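## Task

Move fader 5 on the lighting desk to level 3 and fader 1 to level 9, leaving every other fader at the level it started at; the faders must stay at these levels by themselves, without the robot holding them.

## Robot and tools

Robot: a single six-joint arm with a parallel two-finger gripper and one wrist camera, cam_wrist (616x616 fisheye). A flat block about 9 cm long juts from the last joint's axis toward the gripper's -y side and turns with it, so keep it clear of the desk. The fingers point along the gripper's +z axis and close along its x axis. The reported hand point sits midway between the pads; fingertips extend 17.5 mm past it. Turning only the last joint moves that point around a 25 mm circle.

Scene frame: origin on the table surface under the arm base, +z up, +x forward, +y to the left when facing +x. Results report end_effector_position (metres) and end_effector_quat_wxyz in this frame; the printed position can be off, especially at long reach. The base may be slightly tilted. Joint positions (rad) and Joint velocities (rad/s) are listed in column order: waist, shoulder, elbow, forearm roll, wrist pitch, wrist roll.

execute_actions takes "actions": a list holding one item or nothing, plus optional "pictures" (boolean). Empty list: no command, returns state and images. A wait item {"steps": N} with N up to 300 control steps (1/30 s each) sends nothing and returns after that many steps since the previous result. A motion item {"rows": [...], "steps": N} with N from 7 to 15 (default 15) applies one row per step and repeats the final row if rows run out. Images come only with an empty list or pictures true.

Each row is 9 numbers in [-1, 1], one list for the single arm: dJ1..dJ6, then gripper position, force_limit, speed. The six joint values are offsets, not absolute angles, measured from the joint angles printed in the most recent result that showed them (before any such result, or for later calls within one reply, from the angles at the start of the action). They are not relative to the previous row. Scale: 1.0 equals 1.983 rad for waist and shoulder, 2.38 rad for elbow, 2.975 rad for forearm roll, wrist pitch and wrist roll. Sending all zeros is not a pause: it drives the arm back to those reference angles. Stated joint ranges (rad): waist -3.491..3.491, shoulder -3.140..3.140, elbow -1.187..4.328, forearm roll -3.316..3.316, wrist pitch -3.140..3.140, wrist roll -3.927..3.927. A request more than 0.010 rad beyond a range is refused and nothing is sent; true ends may differ by 0.010 rad, and over-requests get clipped, flagged by "joint sent to its limit".

Gripper values are absolute settings: position +1 = 50 mm open, about -0.65 = pads touching, -1 = close until stopped. force_limit maps -1/0/+1 to about 20/102/185 N per pad (real force up to ~17% more). speed maps -1/0/+1 to 20/85/150 mm/s. New force or speed only applies when position changes by at least 0.01. object_status: 0 moving, 1 blocked while opening, 2 blocked while closing (a grip), 3 reached target or pads met. position_measured counts: opening ≈ (250 - counts) × 0.202 mm. For pushing faders, a closed gripper or fingertip can be used as a pusher instead of gripping.

Motion limits: joint targets move at most 2.62 rad/s (waist, shoulder), 3.14 (elbow), 3.93 (wrist joints), need 0.5 s to speed up, and joints arrive together. Each target is kept within 0.805/0.966/1.21 rad of the measured angle, and steps that would move the hand more than 70 mm are scaled back, so big moves take several calls. A clearance check may alter targets ("joint command not followed"); HELD marks steps whose row was not fully sent.

Timing: the simulation keeps running while the agent thinks. Each motion result is captured 7 steps before the action finishes; those steps then play out. The arm continues toward the last row's target until it nearly stops moving or a step is HELD.

Other result lines: Flange force (outside force on the gripper, noisy, "no reading" near singular poses or at start), MOTOR HOT warnings, and faults. A contact torque at a joint's load limit (140 N m for waist, shoulder, elbow; 35.2 for the wrist joints) or any outside force of 150 N causes a 10 s stop and cancels the rest of the call; overheating sets the brakes (OVER-TEMPERATURE FAULT). Avoid these by pressing gently on faders.

zoom_image: {"camera": "cam_wrist", "region": [x0, y0, x1, y1]} in pixels of the latest full image, top-left origin, at most 504x504, to read fader levels more closely. Calibration (K, fisheye D, T_world_to_cam) is given per scene and can be slightly off.

finished_scene: {"scene": n} ends scene n (1 or 2) permanently and reports success; call it only after releasing the faders and confirming they stay put. Answering without a tool call ends all remaining scenes.

Avoid: knocking anything off the table, moving faders other than the targets, slamming or shoving hard, and finishing while the robot still holds a fader in place.

Each tool is called after "Emit:" as name(argument=value, ...) on one line, values as JSON.

## Session

Emit:
execute_actions(actions=[])

Scene clock: 0.00 s of 6000.00 s.
end_effector_position=(+0.3137, -0.1116, +0.3266) position_measured=3 object_status=3 end_effector_quat_wxyz=(-0.039, -0.283, +0.956, +0.061)
Joint positions: [-1.32  -0.398 -0.203 -0.682 -2.006 -2.902]
Joint velocities: [-0.    -0.    -0.     0.002 -0.    -0.001]
Flange force (N, the push that the arm receives, along the gripper's own x y z axes): no reading

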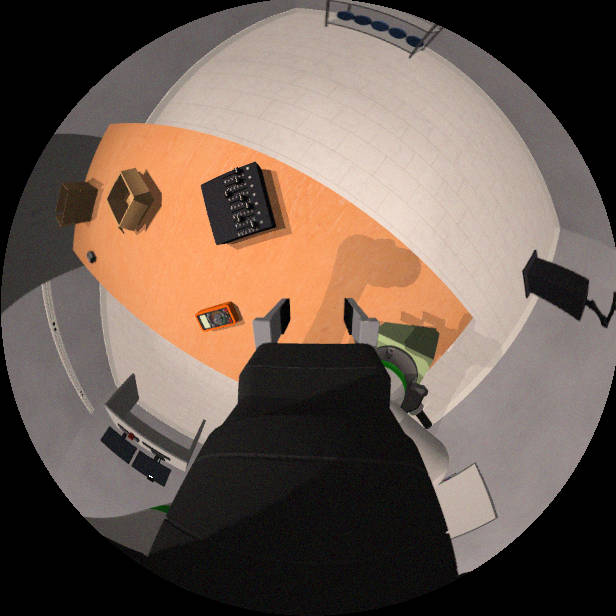

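Emit:
zoom_image(camera="cam_wrist", region=[180, 150, 300, 260])

Emit:
zoom_image(camera="cam_wrist", region=[340, 290, 500, 450])

Region (180, 150, 300, 260) of cam_wrist's 616x616 image, scaled by 4.200, with more detail than that image has; it fills the top 462 rows of this view, and the rest is white.

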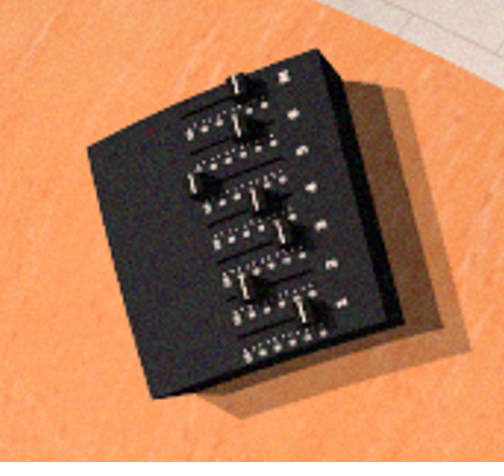

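Region (340, 290, 500, 450) of cam_wrist's 616x616 image, scaled by 3.150, with more detail than that image has.

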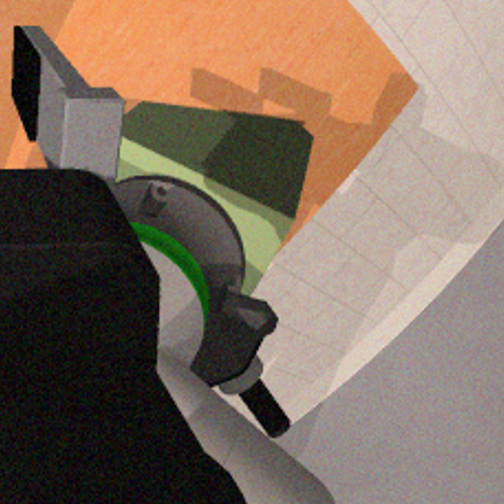

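Emit:
execute_actions(actions=[{"rows": [[0.4179,-0.0224,-0.0789,0.0141,0.2608,-0.1123,0.2,-1,0.5]], "steps": 15}])

Emit:
execute_actions(actions=[{"steps": 45}], pictures=true)

Scene clock: 4.97 s of 6000.00 s.
end_effector_position=(+0.3373, -0.1303, +0.2938) position_measured=123 object_status=0 end_effector_quat_wxyz=(-0.045, -0.301, +0.952, +0.047)
Joint positions: [-1.179 -0.405 -0.235 -0.675 -1.872 -2.96 ]
Joint velocities: [ 1.129 -0.059 -0.256  0.051  1.051 -0.448]
Flange force (N, the push that the arm receives, along the gripper's own x y z axes): [4.4 10.7 -9.1]
Steps of this call (steps 1 to 90: nothing new was sent; then 1.70 s passed at rest; steps 91 to 98: the first 8 steps of this action). Readings (joint positions | what the end effector reports):
91: [-1.320 -0.398 -0.203 -0.682 -2.006 -2.902] | position_measured=12 object_status=0
92: [-1.317 -0.398 -0.203 -0.682 -2.004 -2.903] | position_measured=31 object_status=0
94: [-1.294 -0.399 -0.209 -0.681 -1.982 -2.913] | position_measured=70 object_status=0
98: the state above

Scene clock: 6.47 s of 6000.00 s.
end_effector_position=(+0.4738, -0.1166, +0.1293) position_measured=123 object_status=3 end_effector_quat_wxyz=(+0.000, -0.391, +0.920, -0.001)
Joint positions: [-0.491 -0.442 -0.391 -0.64  -1.231 -3.236]
Joint velocities: [-0.    -0.    -0.002  0.001 -0.    -0.   ]
Flange force (N, the push that the arm receives, along the gripper's own x y z axes): [-0.7 4.4 -1.4]
Kept back: nothing.
Steps of this call (steps 1 to 7: the last 7 steps of your previous action; steps 8 to 45: the robot went on to your last target). Readings (joint positions | what the end effector reports):
1: [-1.141 -0.407 -0.244 -0.673 -1.837 -2.975] | position_measured=123 object_status=0
2: [-1.104 -0.409 -0.252 -0.671 -1.802 -2.990] | position_measured=123 object_status=0
4: [-1.032 -0.413 -0.269 -0.667 -1.734 -3.019] | position_measured=123 object_status=0
8: [-0.887 -0.421 -0.301 -0.660 -1.600 -3.077] | position_measured=123 object_status=3
45: the state above
The arm was judged still, so your last target was given up. Only a new action makes it travel on or press farther. Fingers that are still opening or closing keep moving.
camera_calibration (this result's frames):
cam_wrist: T_world_to_cam=[[-0.692778, -0.719713, -0.0455216, 0.251361], [-0.703137, 0.660105, 0.264311, 0.382394], [-0.160179, 0.215117, -0.963363, 0.377338], [0, 0, 0, 1]] pos_world=[0.503455, -0.152684, 0.273884]

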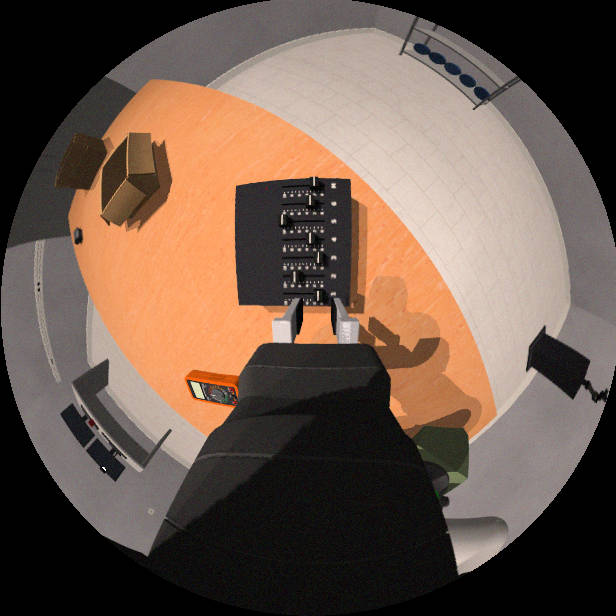

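Model is excellent.

Emit:
zoom_image(camera="cam_wrist", region=[260, 170, 370, 320])

Region (260, 170, 370, 320) of cam_wrist's 616x616 image, scaled by 3.360, with more detail than that image has; it fills the left 370 columns of this view, and the rest is white.

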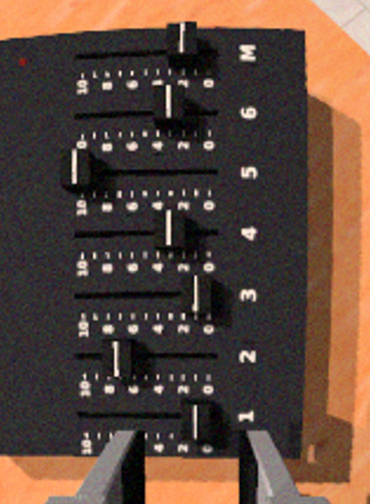

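Emit:
zoom_image(camera="cam_wrist", region=[270, 260, 350, 320])

Emit:
zoom_image(camera="cam_wrist", region=[270, 190, 350, 250])

Region (270, 260, 350, 320) of cam_wrist's 616x616 image, scaled by 6.300, with more detail than that image has; it fills the top 378 rows of this view, and the rest is white.

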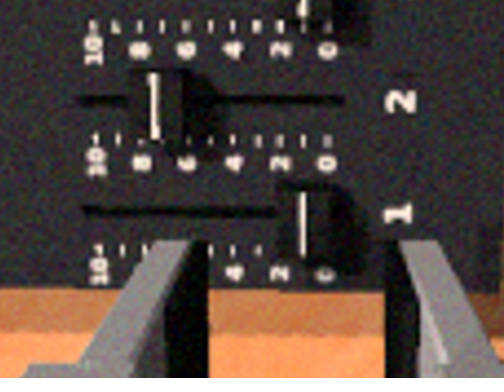

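Region (270, 190, 350, 250) of cam_wrist's 616x616 image, scaled by 6.300, with more detail than that image has; it fills the top 378 rows of this view, and the rest is white.

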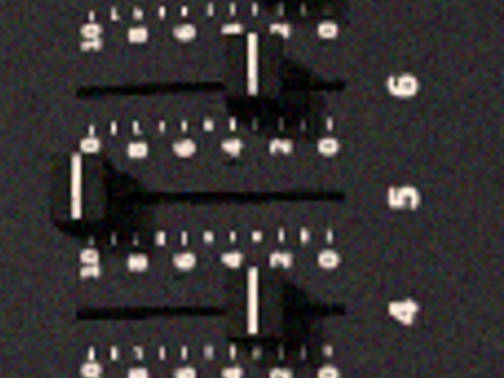

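Emit:
execute_actions(actions=[{"rows": [[0.0432,0.0178,-0.0205,0.0028,0.0399,-0.0067,0.2,-1,0.5]], "steps": 15}])

Emit:
execute_actions(actions=[{"steps": 15}], pictures=true)

Emit:
zoom_image(camera="cam_wrist", region=[255, 230, 375, 330])

Scene clock: 8.90 s of 6000.00 s.
end_effector_position=(+0.4741, -0.1167, +0.0908) position_measured=123 object_status=3 end_effector_quat_wxyz=(+0.001, -0.391, +0.920, -0.000)
Joint positions: [-0.409 -0.408 -0.438 -0.632 -1.116 -3.255]
Joint velocities: [ 0.145  0.058 -0.081  0.016  0.202 -0.033]
Flange force (N, the push that the arm receives, along the gripper's own x y z axes): [-8.0 -1.1 22.7]
Steps of this call (steps 1 to 65: nothing new was sent; steps 66 to 73: the first 8 steps of this action). Readings (joint positions | what the end effector reports):
66: [-0.491 -0.442 -0.391 -0.640 -1.230 -3.236] | position_measured=123 object_status=3
67: [-0.488 -0.441 -0.392 -0.640 -1.226 -3.237] | position_measured=123 object_status=3
69: [-0.466 -0.432 -0.405 -0.638 -1.195 -3.242] | position_measured=123 object_status=3
73: the state above

Scene clock: 9.40 s of 6000.00 s.
end_effector_position=(+0.4741, -0.1167, +0.0894) position_measured=123 object_status=3 end_effector_quat_wxyz=(+0.001, -0.391, +0.920, -0.001)
Joint positions: [-0.406 -0.407 -0.439 -0.631 -1.112 -3.256]
Joint velocities: [ 0.  0.  0.  0. -0.  0.]
Flange force (N, the push that the arm receives, along the gripper's own x y z axes): [-1.2 5.0 -1.4]
Kept back: nothing.
Steps of this call (steps 1 to 7: the last 7 steps of your previous action; steps 8 to 15: the robot went on to your last target). Readings (joint positions | what the end effector reports):
1: [-0.406 -0.407 -0.439 -0.632 -1.113 -3.256] | position_measured=123 object_status=3
2: [-0.406 -0.407 -0.439 -0.631 -1.112 -3.256] | position_measured=123 object_status=3
4: [-0.406 -0.407 -0.439 -0.631 -1.112 -3.256] | position_measured=123 object_status=3
8: [-0.406 -0.407 -0.439 -0.631 -1.112 -3.256] | position_measured=123 object_status=3
15: the state above
The arm was judged still, so your last target was given up. Only a new action makes it travel on or press farther. Fingers that are still opening or closing keep moving.
camera_calibration (this result's frames):
cam_wrist: T_world_to_cam=[[-0.69235, -0.720096, -0.0459661, 0.249523], [-0.703621, 0.659647, 0.264166, 0.393426], [-0.159904, 0.215238, -0.963381, 0.338871], [0, 0, 0, 1]] pos_world=[0.503767, -0.15278, 0.234002]

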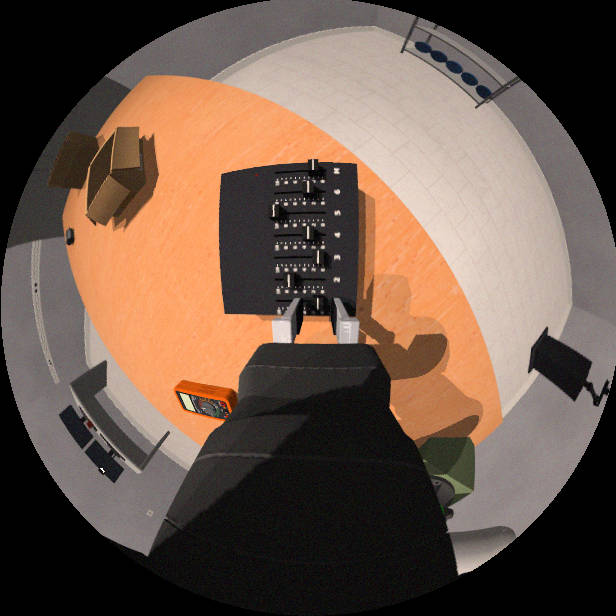

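Region (255, 230, 375, 330) of cam_wrist's 616x616 image, scaled by 4.200, with more detail than that image has.

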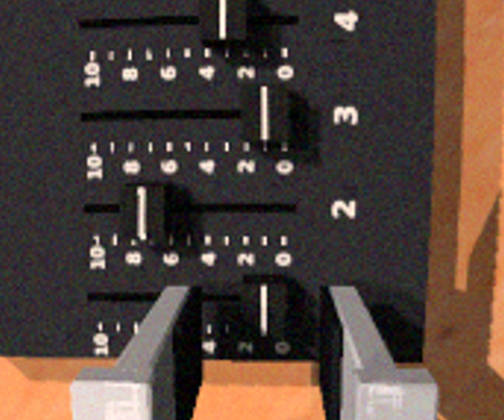

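Emit:
zoom_image(camera="cam_wrist", region=[270, 255, 340, 320])

Region (270, 255, 340, 320) of cam_wrist's 616x616 image, scaled by 7.200, with more detail than that image has; it fills the top 468 rows of this view, and the rest is white.

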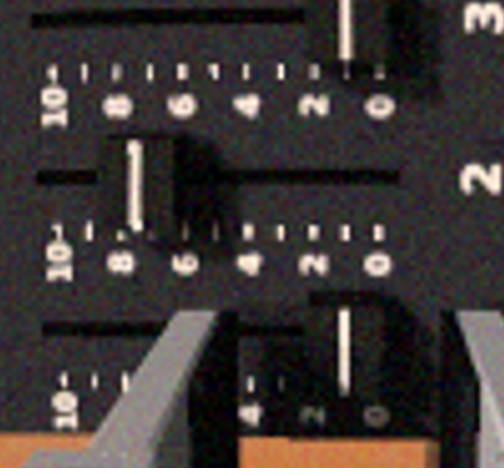

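Emit:
execute_actions(actions=[{"rows": [[0.0178,0.0099,-0.0079,0.0007,0.0174,-0.0028,0.2,-1,0.5]], "steps": 15}])

Emit:
execute_actions(actions=[{"steps": 10}], pictures=true)

Emit:
zoom_image(camera="cam_wrist", region=[260, 250, 350, 330])

Scene clock: 10.87 s of 6000.00 s.
end_effector_position=(+0.4739, -0.1167, +0.0722) position_measured=123 object_status=3 end_effector_quat_wxyz=(+0.000, -0.391, +0.921, -0.001)
Joint positions: [-0.371 -0.388 -0.458 -0.629 -1.061 -3.264]
Joint velocities: [ 0.005  0.001 -0.005 -0.001  0.007 -0.001]
Flange force (N, the push that the arm receives, along the gripper's own x y z axes): [-1.6 15.1 -44.1]
Steps of this call (steps 1 to 36: nothing new was sent; steps 37 to 44: the first 8 steps of this action). Readings (joint positions | what the end effector reports):
37: [-0.406 -0.407 -0.439 -0.632 -1.112 -3.256] | position_measured=123 object_status=3
38: [-0.403 -0.405 -0.441 -0.632 -1.107 -3.257] | position_measured=123 object_status=3
40: [-0.384 -0.395 -0.451 -0.631 -1.080 -3.261] | position_measured=123 object_status=3
44: the state above

Scene clock: 11.20 s of 6000.00 s.
end_effector_position=(+0.4738, -0.1167, +0.0718) position_measured=123 object_status=3 end_effector_quat_wxyz=(+0.000, -0.390, +0.921, -0.001)
Joint positions: [-0.37  -0.387 -0.458 -0.629 -1.06  -3.264]
Joint velocities: [ 0.     0.    -0.001  0.001  0.001 -0.001]
Flange force (N, the push that the arm receives, along the gripper's own x y z axes): [-2.2 26.7 -79.9]
Kept back: nothing.
Steps of this call (steps 1 to 7: the last 7 steps of your previous action; steps 8 to 10: the robot went on to your last target). Readings (joint positions | what the end effector reports):
1: [-0.371 -0.388 -0.458 -0.629 -1.061 -3.264] | position_measured=123 object_status=3
2: [-0.371 -0.388 -0.458 -0.629 -1.061 -3.264] | position_measured=123 object_status=3
4: [-0.371 -0.387 -0.458 -0.629 -1.060 -3.264] | position_measured=123 object_status=3
8: [-0.370 -0.387 -0.458 -0.629 -1.060 -3.264] | position_measured=123 object_status=3
10: the state above
camera_calibration (this result's frames):
cam_wrist: T_world_to_cam=[[-0.693323, -0.719208, -0.0451995, 0.248966], [-0.702604, 0.660713, 0.264206, 0.397506], [-0.160155, 0.214938, -0.963406, 0.322001], [0, 0, 0, 1]] pos_world=[0.503473, -0.152789, 0.216447]

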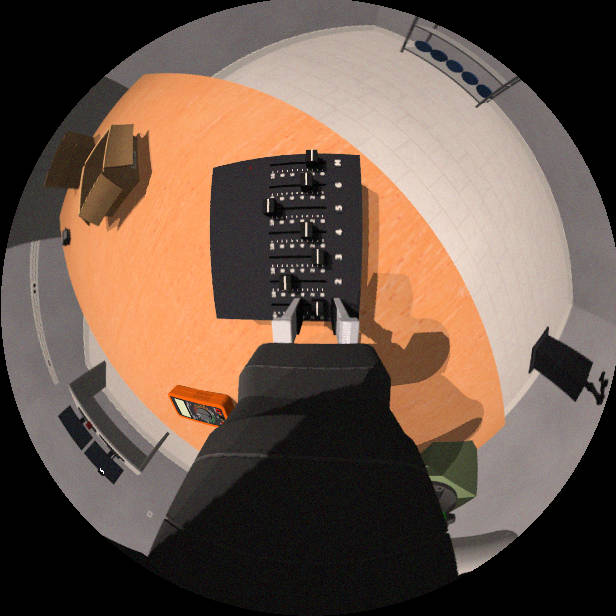

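Region (260, 250, 350, 330) of cam_wrist's 616x616 image, scaled by 5.600, with more detail than that image has.

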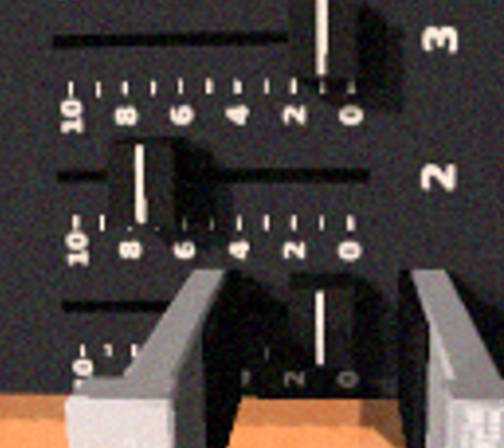

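Contact with the surface; back off 5 mm.

Emit:
execute_actions(actions=[{"rows": [[-0.0055,-0.0031,0.0025,-0.0002,-0.0054,0.0009,0.2,-1,0.5]], "steps": 15}])

Scene clock: 14.07 s of 6000.00 s.
end_effector_position=(+0.4741, -0.1168, +0.0772) position_measured=123 object_status=3 end_effector_quat_wxyz=(+0.000, -0.391, +0.921, -0.001)
Joint positions: [-0.381 -0.393 -0.452 -0.63  -1.076 -3.261]
Joint velocities: [-0.003 -0.003  0.003  0.    -0.007  0.   ]
Flange force (N, the push that the arm receives, along the gripper's own x y z axes): [-9.6 13.3 1.6]
Steps of this call (steps 1 to 15: the robot went on to your last target; steps 16 to 78: nothing new was sent; steps 79 to 86: the first 8 steps of this action). Readings (joint positions | what the end effector reports):
79: [-0.370 -0.387 -0.458 -0.629 -1.060 -3.264] | position_measured=123 object_status=3
80: [-0.372 -0.388 -0.457 -0.630 -1.063 -3.264] | position_measured=123 object_status=3
82: [-0.379 -0.392 -0.453 -0.630 -1.072 -3.262] | position_measured=123 object_status=3
86: the state above

Emit:
execute_actions(actions=[{"rows": [[0,0,0,0,0,0,-1,-0.8,-0.3]], "steps": 15}])

Emit:
execute_actions(actions=[{"steps": 8}], pictures=true)

Emit:
zoom_image(camera="cam_wrist", region=[260, 250, 350, 330])

Scene clock: 14.80 s of 6000.00 s.
end_effector_position=(+0.4740, -0.1167, +0.0773) position_measured=203 object_status=0 end_effector_quat_wxyz=(+0.000, -0.391, +0.920, -0.001)
Joint positions: [-0.381 -0.393 -0.452 -0.63  -1.076 -3.261]
Joint velocities: [-0.     0.002  0.001 -0.    -0.     0.001]
Flange force (N, the push that the arm receives, along the gripper's own x y z axes): [-4.6 8.0 -0.7]
Steps of this call (steps 1 to 7: the last 7 steps of your previous action; steps 8 to 14: the robot went on to your last target; steps 15 to 22: the first 8 steps of this action). Readings (joint positions | what the end effector reports):
15: [-0.381 -0.393 -0.452 -0.630 -1.076 -3.261] | position_measured=127 object_status=0
16: [-0.381 -0.393 -0.452 -0.630 -1.076 -3.261] | position_measured=138 object_status=0
18: [-0.381 -0.393 -0.452 -0.630 -1.076 -3.261] | position_measured=160 object_status=0
22: the state above

Scene clock: 15.07 s of 6000.00 s.
end_effector_position=(+0.4741, -0.1168, +0.0773) position_measured=204 object_status=2 end_effector_quat_wxyz=(+0.000, -0.391, +0.921, -0.001)
Joint positions: [-0.381 -0.393 -0.452 -0.63  -1.076 -3.261]
Joint velocities: [ 0.001  0.    -0.001 -0.001  0.001  0.001]
Flange force (N, the push that the arm receives, along the gripper's own x y z axes): [-1.2 6.3 -4.1]
Kept back: nothing.
Steps of this call (steps 1 to 7: the last 7 steps of your previous action; step 8: the robot went on to your last target). Readings (joint positions | what the end effector reports):
1: [-0.381 -0.393 -0.452 -0.630 -1.076 -3.261] | position_measured=204 object_status=0
2: [-0.381 -0.393 -0.452 -0.630 -1.076 -3.261] | position_measured=204 object_status=0
4: [-0.381 -0.393 -0.452 -0.630 -1.076 -3.261] | position_measured=204 object_status=0
8: the state above
camera_calibration (this result's frames):
cam_wrist: T_world_to_cam=[[-0.692946, -0.719551, -0.045523, 0.249135], [-0.703053, 0.660363, 0.263889, 0.396568], [-0.15982, 0.214866, -0.963478, 0.32713], [0, 0, 0, 1]] pos_world=[0.503727, -0.152903, 0.221874]

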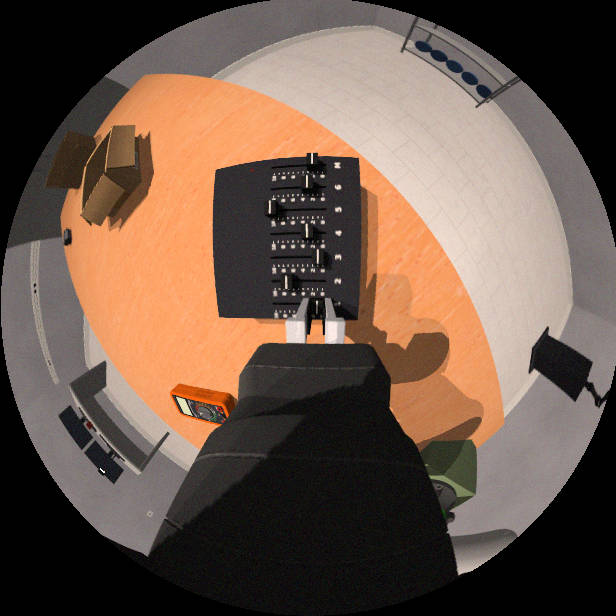

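Region (260, 250, 350, 330) of cam_wrist's 616x616 image, scaled by 5.600, with more detail than that image has.

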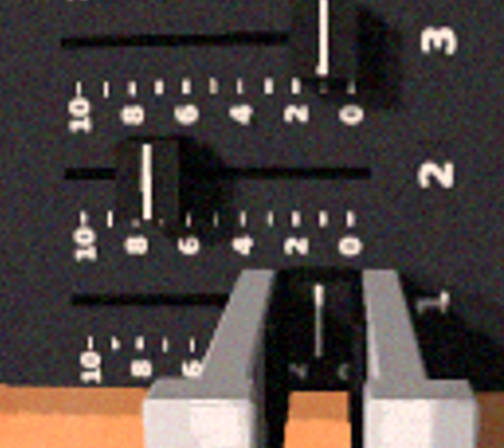

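Emit:
execute_actions(actions=[{"rows": [[0.0063,-0.0015,0.0008,0.0023,0.001,-0.005,-1,-0.8,-0.3],[0.0126,-0.0029,0.0015,0.0046,0.0021,-0.01,-1,-0.8,-0.3],[0.0189,-0.0044,0.0023,0.0069,0.0031,-0.015,-1,-0.8,-0.3],[0.0252,-0.0059,0.0031,0.0092,0.0042,-0.02,-1,-0.8,-0.3],[0.0316,-0.0074,0.0039,0.0115,0.0052,-0.025,-1,-0.8,-0.3],[0.0379,-0.0088,0.0046,0.0138,0.0062,-0.03,-1,-0.8,-0.3],[0.0442,-0.0103,0.0054,0.0161,0.0073,-0.035,-1,-0.8,-0.3],[0.0505,-0.0118,0.0062,0.0184,0.0083,-0.04,-1,-0.8,-0.3],[0.0568,-0.0132,0.0069,0.0207,0.0094,-0.045,-1,-0.8,-0.3],[0.0631,-0.0147,0.0077,0.023,0.0104,-0.05,-1,-0.8,-0.3]], "steps": 15}])

Emit:
execute_actions(actions=[{"steps": 14}], pictures=true)

Emit:
zoom_image(camera="cam_wrist", region=[290, 250, 380, 330])

Scene clock: 16.43 s of 6000.00 s.
end_effector_position=(+0.4867, -0.1040, +0.0769) position_measured=204 object_status=2 end_effector_quat_wxyz=(-0.000, -0.391, +0.920, -0.001)
Joint positions: [-0.319 -0.408 -0.443 -0.596 -1.06  -3.336]
Joint velocities: [ 0.352 -0.083  0.055  0.193  0.088 -0.415]
Flange force (N, the push that the arm receives, along the gripper's own x y z axes): [-0.2 5.8 -15.3]
Steps of this call (steps 1 to 15: the robot went on to your last target; steps 16 to 33: nothing new was sent; steps 34 to 41: the first 8 steps of this action). Readings (joint positions | what the end effector reports):
34: [-0.381 -0.393 -0.452 -0.630 -1.076 -3.261] | position_measured=204 object_status=2
35: [-0.378 -0.394 -0.452 -0.629 -1.075 -3.265] | position_measured=204 object_status=2
37: [-0.363 -0.397 -0.450 -0.620 -1.071 -3.283] | position_measured=204 object_status=2
41: the state above

Scene clock: 16.90 s of 6000.00 s.
end_effector_position=(+0.4997, -0.0902, +0.0772) position_measured=204 object_status=2 end_effector_quat_wxyz=(+0.000, -0.391, +0.920, -0.001)
Joint positions: [-0.256 -0.422 -0.434 -0.562 -1.045 -3.41 ]
Joint velocities: [ 0.    -0.     0.003  0.     0.001  0.001]
Flange force (N, the push that the arm receives, along the gripper's own x y z axes): [0.8 -4.9 -3.4]
Kept back: nothing.
Steps of this call (steps 1 to 7: the last 7 steps of your previous action; steps 8 to 14: the robot went on to your last target). Readings (joint positions | what the end effector reports):
1: [-0.307 -0.411 -0.441 -0.589 -1.057 -3.350] | position_measured=204 object_status=2
2: [-0.295 -0.413 -0.439 -0.583 -1.054 -3.364] | position_measured=204 object_status=2
4: [-0.271 -0.419 -0.436 -0.570 -1.048 -3.392] | position_measured=204 object_status=2
8: [-0.257 -0.422 -0.434 -0.562 -1.045 -3.410] | position_measured=204 object_status=2
14: the state above
camera_calibration (this result's frames):
cam_wrist: T_world_to_cam=[[-0.692691, -0.719787, -0.0456689, 0.285896], [-0.703315, 0.660099, 0.26385, 0.397072], [-0.15977, 0.214886, -0.963482, 0.325377], [0, 0, 0, 1]] pos_world=[0.52929, -0.126242, 0.221784]

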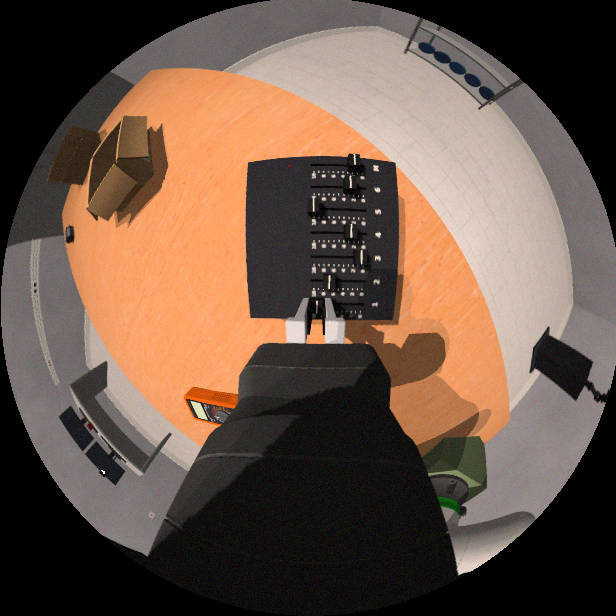

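Region (290, 250, 380, 330) of cam_wrist's 616x616 image, scaled by 5.600, with more detail than that image has.

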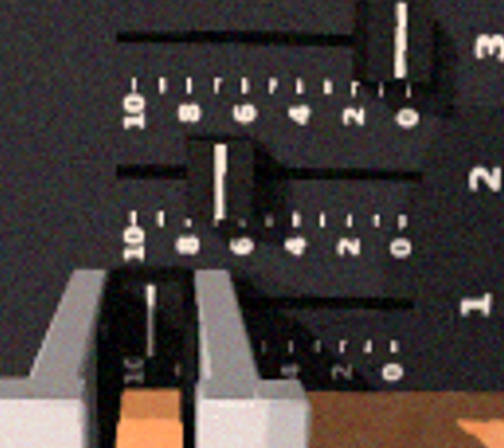

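Emit:
execute_actions(actions=[{"rows": [[-0.0025,0.0006,-0.0003,-0.0009,-0.0004,0.002,-1,-0.8,-0.3],[-0.0025,0.0006,-0.0003,-0.0009,-0.0004,0.002,-1,-0.8,-0.3],[-0.0025,0.0006,-0.0003,-0.0009,-0.0004,0.002,-1,-0.8,-0.3],[-0.0025,0.0006,-0.0003,-0.0009,-0.0004,0.002,-1,-0.8,-0.3],[-0.0025,0.0006,-0.0003,-0.0009,-0.0004,0.002,-1,-0.8,-0.3],[-0.0025,0.0006,-0.0003,-0.0009,-0.0004,0.002,-1,-0.8,-0.3],[-0.0025,0.0006,-0.0003,-0.0009,-0.0004,0.002,-1,-0.8,-0.3],[-0.0025,0.0006,-0.0003,-0.0009,-0.0004,0.002,-1,-0.8,-0.3],[-0.0025,0.0006,-0.0003,-0.0009,-0.0004,0.002,-1,-0.8,-0.3],[-0.0025,0.0006,-0.0003,-0.0009,-0.0004,0.002,0.1,-0.8,0.3]], "steps": 15}])

Emit:
execute_actions(actions=[{"steps": 12}], pictures=true)

Emit:
zoom_image(camera="cam_wrist", region=[290, 250, 380, 330])

Scene clock: 17.87 s of 6000.00 s.
end_effector_position=(+0.4987, -0.0913, +0.0772) position_measured=204 object_status=2 end_effector_quat_wxyz=(+0.000, -0.391, +0.920, -0.001)
Joint positions: [-0.261 -0.421 -0.435 -0.564 -1.046 -3.404]
Joint velocities: [-0.002  0.001 -0.001 -0.    -0.001  0.001]
Flange force (N, the push that the arm receives, along the gripper's own x y z axes): [-3.0 -3.7 -4.1]
Steps of this call (steps 1 to 21: the robot went on to your last target; steps 22 to 29: the first 8 steps of this action). Readings (joint positions | what the end effector reports):
22: [-0.256 -0.422 -0.434 -0.562 -1.045 -3.410] | position_measured=204 object_status=2
23: [-0.257 -0.422 -0.434 -0.562 -1.045 -3.409] | position_measured=204 object_status=2
25: [-0.260 -0.422 -0.434 -0.564 -1.046 -3.405] | position_measured=204 object_status=2
29: the state above

Scene clock: 18.27 s of 6000.00 s.
end_effector_position=(+0.4985, -0.0913, +0.0770) position_measured=138 object_status=3 end_effector_quat_wxyz=(+0.000, -0.391, +0.920, -0.001)
Joint positions: [-0.261 -0.421 -0.435 -0.564 -1.046 -3.404]
Joint velocities: [ 0.    -0.     0.     0.001 -0.     0.002]
Flange force (N, the push that the arm receives, along the gripper's own x y z axes): [0.7 6.8 -1.5]
Kept back: nothing.
Steps of this call (steps 1 to 7: the last 7 steps of your previous action; steps 8 to 12: the robot went on to your last target). Readings (joint positions | what the end effector reports):
1: [-0.261 -0.421 -0.435 -0.564 -1.046 -3.404] | position_measured=204 object_status=2
2: [-0.261 -0.421 -0.435 -0.564 -1.046 -3.404] | position_measured=196 object_status=0
4: [-0.261 -0.421 -0.435 -0.564 -1.046 -3.404] | position_measured=162 object_status=0
8: [-0.261 -0.421 -0.435 -0.564 -1.046 -3.404] | position_measured=138 object_status=0
12: the state above
camera_calibration (this result's frames):
cam_wrist: T_world_to_cam=[[-0.692762, -0.719741, -0.0453251, 0.284297], [-0.703114, 0.66011, 0.264359, 0.396847], [-0.16035, 0.215006, -0.963359, 0.325602], [0, 0, 0, 1]] pos_world=[0.528189, -0.127349, 0.221648]

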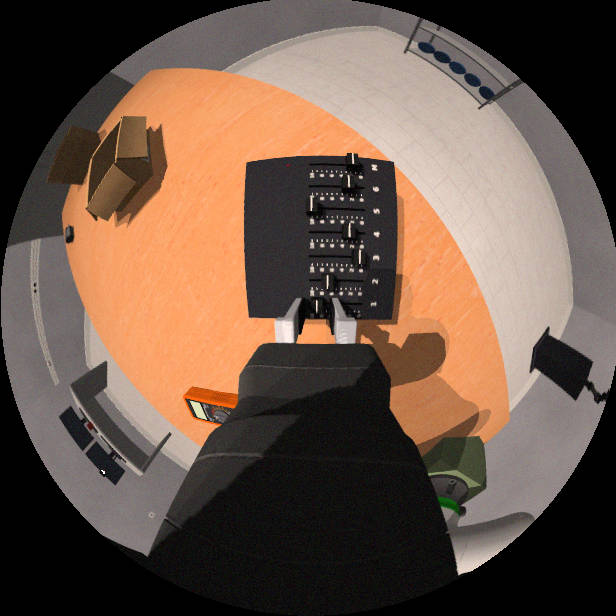

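Region (290, 250, 380, 330) of cam_wrist's 616x616 image, scaled by 5.600, with more detail than that image has.

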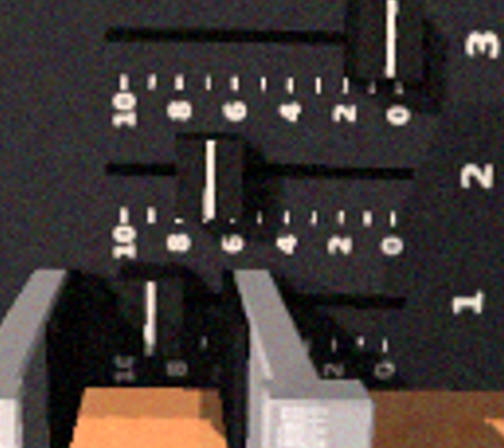

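Emit:
execute_actions(actions=[{"rows": [[-0.0255,-0.0142,0.0113,-0.001,-0.025,0.004,0.1,-0.8,0.3],[-0.0255,-0.0142,0.0113,-0.001,-0.025,0.004,0.1,-0.8,0.3],[-0.0255,-0.0142,0.0113,-0.001,-0.025,0.004,0.1,-0.8,0.3],[-0.0255,-0.0142,0.0113,-0.001,-0.025,0.004,0.1,-0.8,0.3],[-0.0255,-0.0142,0.0113,-0.001,-0.025,0.004,0.1,-0.8,0.3],[-0.0255,-0.0142,0.0113,-0.001,-0.025,0.004,0.1,-0.8,0.3],[-0.0255,-0.0142,0.0113,-0.001,-0.025,0.004,0.1,-0.8,0.3],[-0.0799,0.112,0.1121,-0.0185,-0.0423,0.0399,0.1,-0.8,0.3]], "steps": 15}])

Emit:
execute_actions(actions=[{"steps": 22}], pictures=true)

Emit:
zoom_image(camera="cam_wrist", region=[280, 230, 390, 330])

Scene clock: 20.07 s of 6000.00 s.
end_effector_position=(+0.4971, -0.0929, +0.1026) position_measured=138 object_status=3 end_effector_quat_wxyz=(-0.002, -0.390, +0.921, -0.002)
Joint positions: [-0.311 -0.449 -0.408 -0.567 -1.12  -3.392]
Joint velocities: [-0.022  0.009  0.024 -0.009 -0.029  0.016]
Flange force (N, the push that the arm receives, along the gripper's own x y z axes): [-3.9 11.1 -6.1]
Steps of this call (steps 1 to 15: the robot went on to your last target; steps 16 to 46: nothing new was sent; steps 47 to 54: the first 8 steps of this action). Readings (joint positions | what the end effector reports):
47: [-0.261 -0.421 -0.435 -0.564 -1.046 -3.404] | position_measured=138 object_status=3
48: [-0.264 -0.423 -0.433 -0.564 -1.049 -3.404] | position_measured=138 object_status=3
50: [-0.286 -0.435 -0.421 -0.565 -1.082 -3.398] | position_measured=138 object_status=3
54: the state above

Scene clock: 20.80 s of 6000.00 s.
end_effector_position=(+0.5676, -0.1520, +0.0970) position_measured=138 object_status=3 end_effector_quat_wxyz=(+0.000, -0.391, +0.921, -0.000)
Joint positions: [-0.42  -0.199 -0.168 -0.619 -1.172 -3.286]
Joint velocities: [-0.     0.001  0.001  0.    -0.001 -0.   ]
Flange force (N, the push that the arm receives, along the gripper's own x y z axes): [-1.4 4.0 -0.7]
Kept back: nothing.
Steps of this call (steps 1 to 7: the last 7 steps of your previous action; steps 8 to 22: the robot went on to your last target). Readings (joint positions | what the end effector reports):
1: [-0.313 -0.446 -0.405 -0.568 -1.121 -3.391] | position_measured=138 object_status=3
2: [-0.317 -0.438 -0.396 -0.570 -1.123 -3.387] | position_measured=138 object_status=3
4: [-0.332 -0.404 -0.363 -0.577 -1.131 -3.372] | position_measured=138 object_status=3
8: [-0.385 -0.281 -0.246 -0.602 -1.156 -3.320] | position_measured=138 object_status=3
22: the state above
camera_calibration (this result's frames):
cam_wrist: T_world_to_cam=[[-0.693164, -0.719331, -0.0456786, 0.28968], [-0.702735, 0.66036, 0.264741, 0.480087], [-0.160272, 0.215609, -0.963237, 0.368984], [0, 0, 0, 1]] pos_world=[0.597308, -0.188211, 0.241553]

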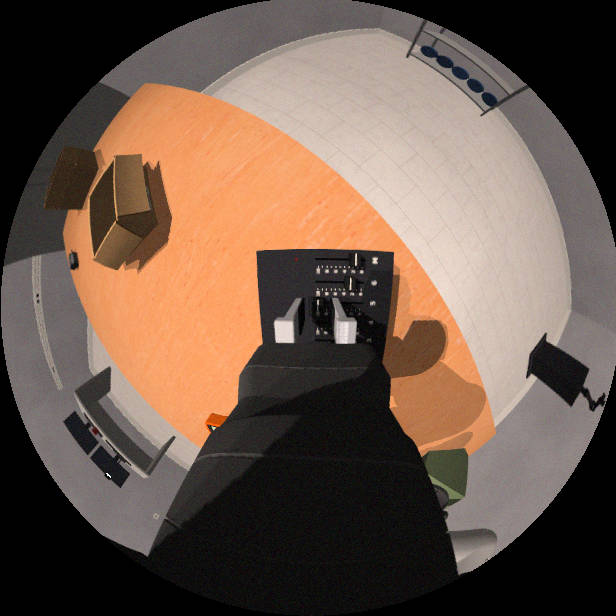

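Region (280, 230, 390, 330) of cam_wrist's 616x616 image, scaled by 4.582, with more detail than that image has; it fills the top 458 rows of this view, and the rest is white.

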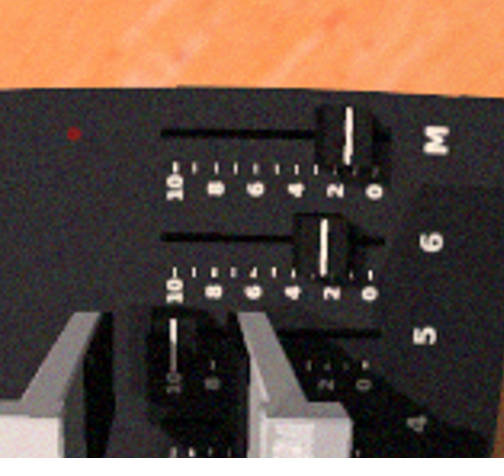

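Emit:
execute_actions(actions=[{"rows": [[0.0138,0.0089,-0.0071,0.0005,0.0149,-0.0007,0.1,-0.8,0.3],[0.0138,0.0089,-0.0071,0.0005,0.0149,-0.0007,0.1,-0.8,0.3],[0.0138,0.0089,-0.0071,0.0005,0.0149,-0.0007,0.1,-0.8,0.3],[0.0138,0.0089,-0.0071,0.0005,0.0149,-0.0007,0.1,-0.8,0.3],[0.0138,0.0089,-0.0071,0.0005,0.0149,-0.0007,0.1,-0.8,0.3],[0.0138,0.0089,-0.0071,0.0005,0.0149,-0.0007,0.1,-0.8,0.3],[0.0138,0.0089,-0.0071,0.0005,0.0149,-0.0007,0.1,-0.8,0.3],[0.0138,0.0089,-0.0071,0.0005,0.0149,-0.0007,0.1,-0.8,0.3],[0.0138,0.0089,-0.0071,0.0005,0.0149,-0.0007,-1,-0.8,-0.3]], "steps": 15}])

Emit:
execute_actions(actions=[{"steps": 14}], pictures=true)

Emit:
zoom_image(camera="cam_wrist", region=[280, 230, 390, 330])

Scene clock: 23.30 s of 6000.00 s.
end_effector_position=(+0.5678, -0.1522, +0.0791) position_measured=138 object_status=3 end_effector_quat_wxyz=(+0.000, -0.391, +0.920, -0.001)
Joint positions: [-0.393 -0.182 -0.185 -0.618 -1.128 -3.288]
Joint velocities: [ 0.005  0.002 -0.006 -0.001  0.008 -0.   ]
Flange force (N, the push that the arm receives, along the gripper's own x y z axes): [-1.2 1.5 -2.9]
Steps of this call (steps 1 to 15: the robot went on to your last target; steps 16 to 67: nothing new was sent; steps 68 to 75: the first 8 steps of this action). Readings (joint positions | what the end effector reports):
68: [-0.420 -0.199 -0.168 -0.619 -1.172 -3.286] | position_measured=138 object_status=3
69: [-0.418 -0.197 -0.169 -0.619 -1.168 -3.286] | position_measured=138 object_status=3
71: [-0.401 -0.187 -0.180 -0.619 -1.142 -3.286] | position_measured=138 object_status=3
75: the state above

Scene clock: 23.77 s of 6000.00 s.
end_effector_position=(+0.5676, -0.1522, +0.0789) position_measured=204 object_status=2 end_effector_quat_wxyz=(+0.000, -0.391, +0.920, -0.001)
Joint positions: [-0.392 -0.181 -0.185 -0.618 -1.128 -3.288]
Joint velocities: [-0.     0.     0.    -0.003  0.     0.   ]
Flange force (N, the push that the arm receives, along the gripper's own x y z axes): [5.7 3.9 -1.8]
Kept back: nothing.
Steps of this call (steps 1 to 7: the last 7 steps of your previous action; steps 8 to 14: the robot went on to your last target). Readings (joint positions | what the end effector reports):
1: [-0.392 -0.181 -0.185 -0.618 -1.128 -3.288] | position_measured=143 object_status=0
2: [-0.392 -0.181 -0.185 -0.618 -1.128 -3.288] | position_measured=153 object_status=0
4: [-0.392 -0.181 -0.185 -0.618 -1.128 -3.288] | position_measured=175 object_status=0
8: [-0.392 -0.181 -0.185 -0.618 -1.128 -3.288] | position_measured=204 object_status=0
14: the state above
camera_calibration (this result's frames):
cam_wrist: T_world_to_cam=[[-0.692873, -0.719624, -0.0454688, 0.288523], [-0.70301, 0.660164, 0.2645, 0.485154], [-0.160324, 0.21523, -0.963313, 0.351547], [0, 0, 0, 1]] pos_world=[0.59734, -0.188317, 0.223445]

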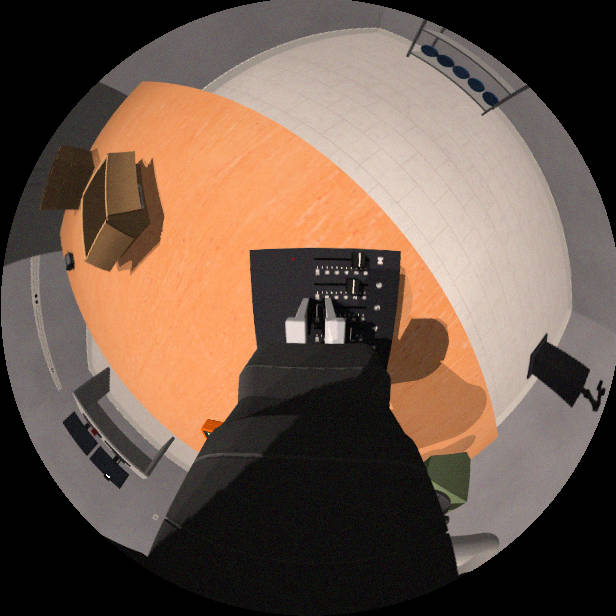

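Region (280, 230, 390, 330) of cam_wrist's 616x616 image, scaled by 4.582, with more detail than that image has; it fills the top 458 rows of this view, and the rest is white.

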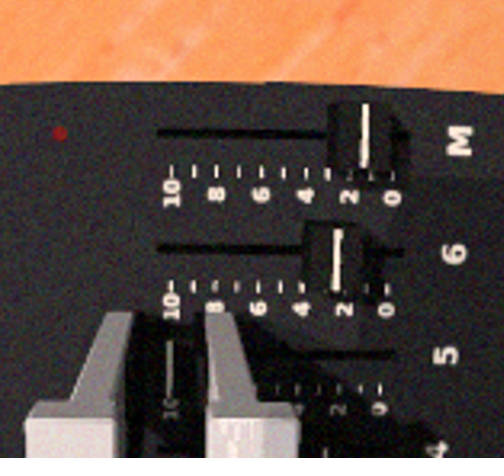

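Emit:
execute_actions(actions=[{"rows": [[-0.0038,0.001,-0.0008,-0.0013,-0.0005,0.0031,-1,-0.8,-0.3],[-0.0077,0.002,-0.0016,-0.0026,-0.0009,0.0063,-1,-0.8,-0.3],[-0.0115,0.0031,-0.0025,-0.0038,-0.0014,0.0094,-1,-0.8,-0.3],[-0.0154,0.0041,-0.0033,-0.0051,-0.0018,0.0126,-1,-0.8,-0.3],[-0.0192,0.0051,-0.0041,-0.0064,-0.0023,0.0157,-1,-0.8,-0.3],[-0.023,0.0061,-0.0049,-0.0077,-0.0027,0.0188,-1,-0.8,-0.3],[-0.0269,0.0071,-0.0057,-0.009,-0.0032,0.022,-1,-0.8,-0.3],[-0.0307,0.0082,-0.0066,-0.0102,-0.0036,0.0251,-1,-0.8,-0.3],[-0.0346,0.0092,-0.0074,-0.0115,-0.0041,0.0283,-1,-0.8,-0.3],[-0.0384,0.0102,-0.0082,-0.0128,-0.0045,0.0314,-1,-0.8,-0.3]], "steps": 15}])

Emit:
execute_actions(actions=[{"steps": 14}], pictures=true)

Emit:
zoom_image(camera="cam_wrist", region=[270, 245, 360, 325])

Scene clock: 24.60 s of 6000.00 s.
end_effector_position=(+0.5561, -0.1644, +0.0788) position_measured=204 object_status=2 end_effector_quat_wxyz=(+0.000, -0.391, +0.920, -0.001)
Joint positions: [-0.433 -0.171 -0.195 -0.638 -1.135 -3.238]
Joint velocities: [-0.221  0.059 -0.057 -0.11  -0.041  0.27 ]
Flange force (N, the push that the arm receives, along the gripper's own x y z axes): [-4.5 13.0 -9.6]
Steps of this call (steps 1 to 15: the robot went on to your last target; steps 16 to 17: nothing new was sent; steps 18 to 25: the first 8 steps of this action). Readings (joint positions | what the end effector reports):
18: [-0.392 -0.181 -0.185 -0.618 -1.128 -3.288] | position_measured=204 object_status=2
19: [-0.394 -0.181 -0.185 -0.619 -1.128 -3.285] | position_measured=204 object_status=2
21: [-0.404 -0.178 -0.188 -0.624 -1.129 -3.272] | position_measured=204 object_status=2
25: the state above

Scene clock: 25.07 s of 6000.00 s.
end_effector_position=(+0.5458, -0.1747, +0.0789) position_measured=204 object_status=2 end_effector_quat_wxyz=(+0.000, -0.391, +0.921, -0.000)
Joint positions: [-0.468 -0.161 -0.204 -0.656 -1.141 -3.194]
Joint velocities: [-0.     0.     0.     0.001 -0.     0.   ]
Flange force (N, the push that the arm receives, along the gripper's own x y z axes): [-4.1 7.6 -2.1]
Kept back: nothing.
Steps of this call (steps 1 to 7: the last 7 steps of your previous action; steps 8 to 14: the robot went on to your last target). Readings (joint positions | what the end effector reports):
1: [-0.440 -0.169 -0.197 -0.642 -1.136 -3.229] | position_measured=204 object_status=2
2: [-0.448 -0.167 -0.199 -0.646 -1.138 -3.219] | position_measured=204 object_status=2
4: [-0.462 -0.163 -0.203 -0.652 -1.140 -3.202] | position_measured=204 object_status=2
8: [-0.468 -0.161 -0.204 -0.656 -1.141 -3.195] | position_measured=204 object_status=2
14: the state above
camera_calibration (this result's frames):
cam_wrist: T_world_to_cam=[[-0.693094, -0.719396, -0.045722, 0.257413], [-0.702838, 0.660328, 0.264546, 0.484574], [-0.160122, 0.21549, -0.963289, 0.352841], [0, 0, 0, 1]] pos_world=[0.575486, -0.21083, 0.223465]

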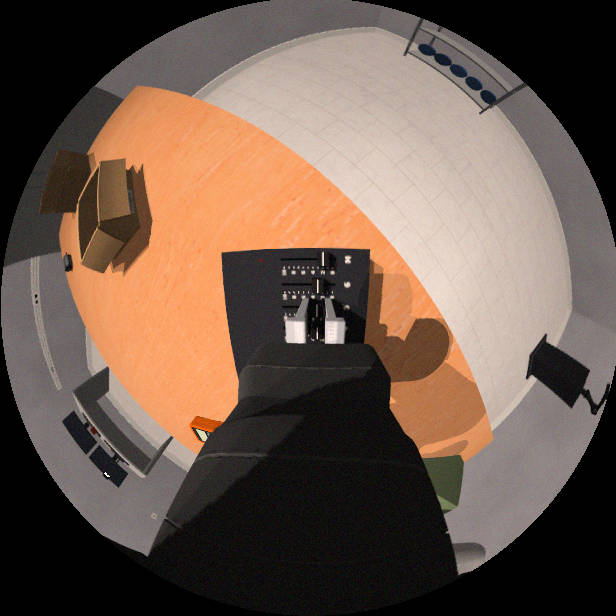

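Region (270, 245, 360, 325) of cam_wrist's 616x616 image, scaled by 5.600, with more detail than that image has.

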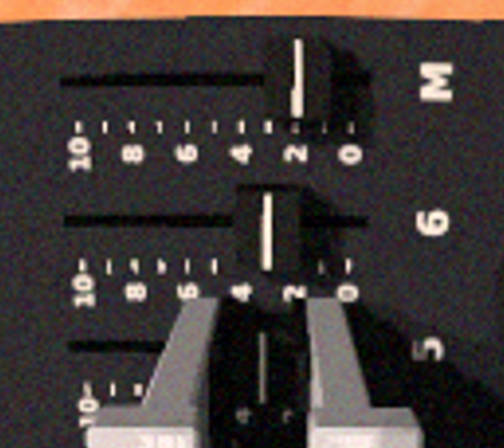

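Emit:
execute_actions(actions=[{"rows": [[-0.001,0.0003,-0.0002,-0.0003,-0.0001,0.0008,-1,-0.8,-0.3],[-0.001,0.0003,-0.0002,-0.0003,-0.0001,0.0008,-1,-0.8,-0.3],[-0.001,0.0003,-0.0002,-0.0003,-0.0001,0.0008,-1,-0.8,-0.3],[-0.001,0.0003,-0.0002,-0.0003,-0.0001,0.0008,-1,-0.8,-0.3],[-0.001,0.0003,-0.0002,-0.0003,-0.0001,0.0008,-1,-0.8,-0.3],[-0.001,0.0003,-0.0002,-0.0003,-0.0001,0.0008,-1,-0.8,-0.3],[-0.001,0.0003,-0.0002,-0.0003,-0.0001,0.0008,-1,-0.8,-0.3],[-0.001,0.0003,-0.0002,-0.0003,-0.0001,0.0008,0.1,-0.8,0.3]], "steps": 15}])

Emit:
execute_actions(actions=[{"rows": [[-0.038,-0.024,0.02,-0.0014,-0.041,0.002,0.1,-0.8,0.3]], "steps": 15}])

Emit:
execute_actions(actions=[{"steps": 12}], pictures=true)

Emit:
zoom_image(camera="cam_wrist", region=[270, 245, 370, 350])

Scene clock: 25.73 s of 6000.00 s.
end_effector_position=(+0.5452, -0.1753, +0.0789) position_measured=197 object_status=0 end_effector_quat_wxyz=(+0.000, -0.391, +0.921, -0.001)
Joint positions: [-0.47  -0.161 -0.205 -0.657 -1.141 -3.192]
Joint velocities: [-0.001  0.    -0.     0.001  0.     0.001]
Flange force (N, the push that the arm receives, along the gripper's own x y z axes): [-4.3 8.6 -1.4]
Steps of this call (steps 1 to 12: the robot went on to your last target; steps 13 to 20: the first 8 steps of this action). Readings (joint positions | what the end effector reports):
13: [-0.468 -0.161 -0.204 -0.656 -1.141 -3.194] | position_measured=204 object_status=2
14: [-0.469 -0.161 -0.205 -0.656 -1.141 -3.193] | position_measured=204 object_status=2
16: [-0.470 -0.161 -0.205 -0.657 -1.141 -3.192] | position_measured=204 object_status=2
20: the state above

Scene clock: 26.23 s of 6000.00 s.
end_effector_position=(+0.5457, -0.1721, +0.1269) position_measured=138 object_status=3 end_effector_quat_wxyz=(+0.002, -0.392, +0.920, +0.000)
Joint positions: [-0.544 -0.207 -0.159 -0.661 -1.26  -3.186]
Joint velocities: [-0.107 -0.066  0.066 -0.007 -0.175  0.009]
Flange force (N, the push that the arm receives, along the gripper's own x y z axes): [-2.3 13.7 -25.9]
Steps of this call (steps 1 to 7: the last 7 steps of your previous action; steps 8 to 15: the first 8 steps of this action, its rows measured from where the robot was after step 7). Readings (joint positions | what the end effector reports):
7: [-0.470 -0.160 -0.205 -0.657 -1.141 -3.192] | position_measured=138 object_status=0
8: [-0.470 -0.160 -0.205 -0.657 -1.142 -3.192] | position_measured=138 object_status=0
9: [-0.473 -0.162 -0.204 -0.657 -1.146 -3.192] | position_measured=138 object_status=0
11: [-0.494 -0.175 -0.190 -0.658 -1.180 -3.190] | position_measured=138 object_status=3
15: the state above

Scene clock: 26.63 s of 6000.00 s.
end_effector_position=(+0.5456, -0.1719, +0.1282) position_measured=138 object_status=3 end_effector_quat_wxyz=(+0.002, -0.392, +0.920, +0.000)
Joint positions: [-0.546 -0.208 -0.157 -0.661 -1.263 -3.186]
Joint velocities: [ 0.     0.     0.001  0.002 -0.    -0.   ]
Flange force (N, the push that the arm receives, along the gripper's own x y z axes): [-2.0 4.0 -0.1]
Kept back: nothing.
Steps of this call (steps 1 to 7: the last 7 steps of your previous action; steps 8 to 12: the robot went on to your last target). Readings (joint positions | what the end effector reports):
1: [-0.545 -0.208 -0.158 -0.661 -1.263 -3.186] | position_measured=138 object_status=3
2: [-0.545 -0.208 -0.158 -0.661 -1.263 -3.186] | position_measured=138 object_status=3
4: [-0.546 -0.208 -0.157 -0.661 -1.263 -3.186] | position_measured=138 object_status=3
8: [-0.546 -0.208 -0.157 -0.661 -1.263 -3.186] | position_measured=138 object_status=3
12: the state above
camera_calibration (this result's frames):
cam_wrist: T_world_to_cam=[[-0.690725, -0.721466, -0.0488372, 0.260259], [-0.705376, 0.657372, 0.265155, 0.470363], [-0.159196, 0.217598, -0.962968, 0.399544], [0, 0, 0, 1]] pos_world=[0.575157, -0.208376, 0.27274]

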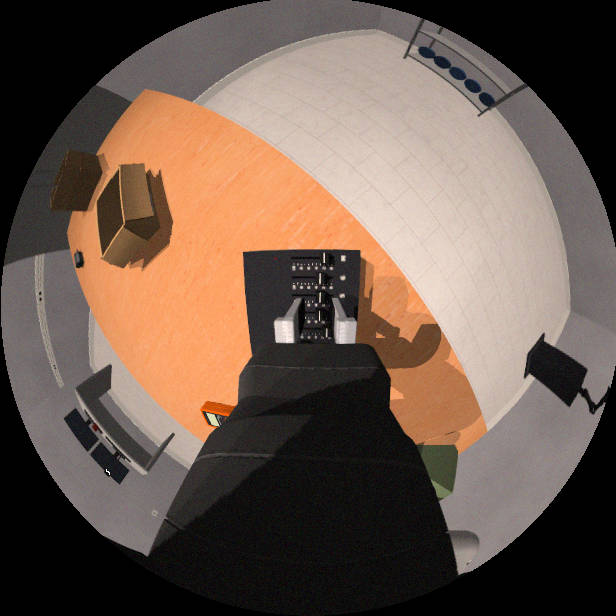

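Region (270, 245, 370, 350) of cam_wrist's 616x616 image, scaled by 4.800, with more detail than that image has; it fills the left 480 columns of this view, and the rest is white.

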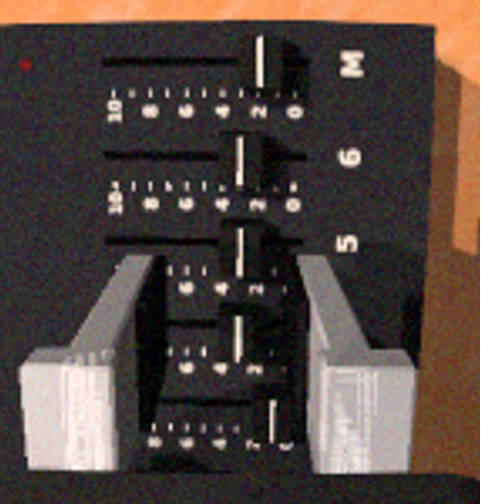

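All aligned.

Emit:
finished_scene(scene=1)

The scene is finished: the task was done.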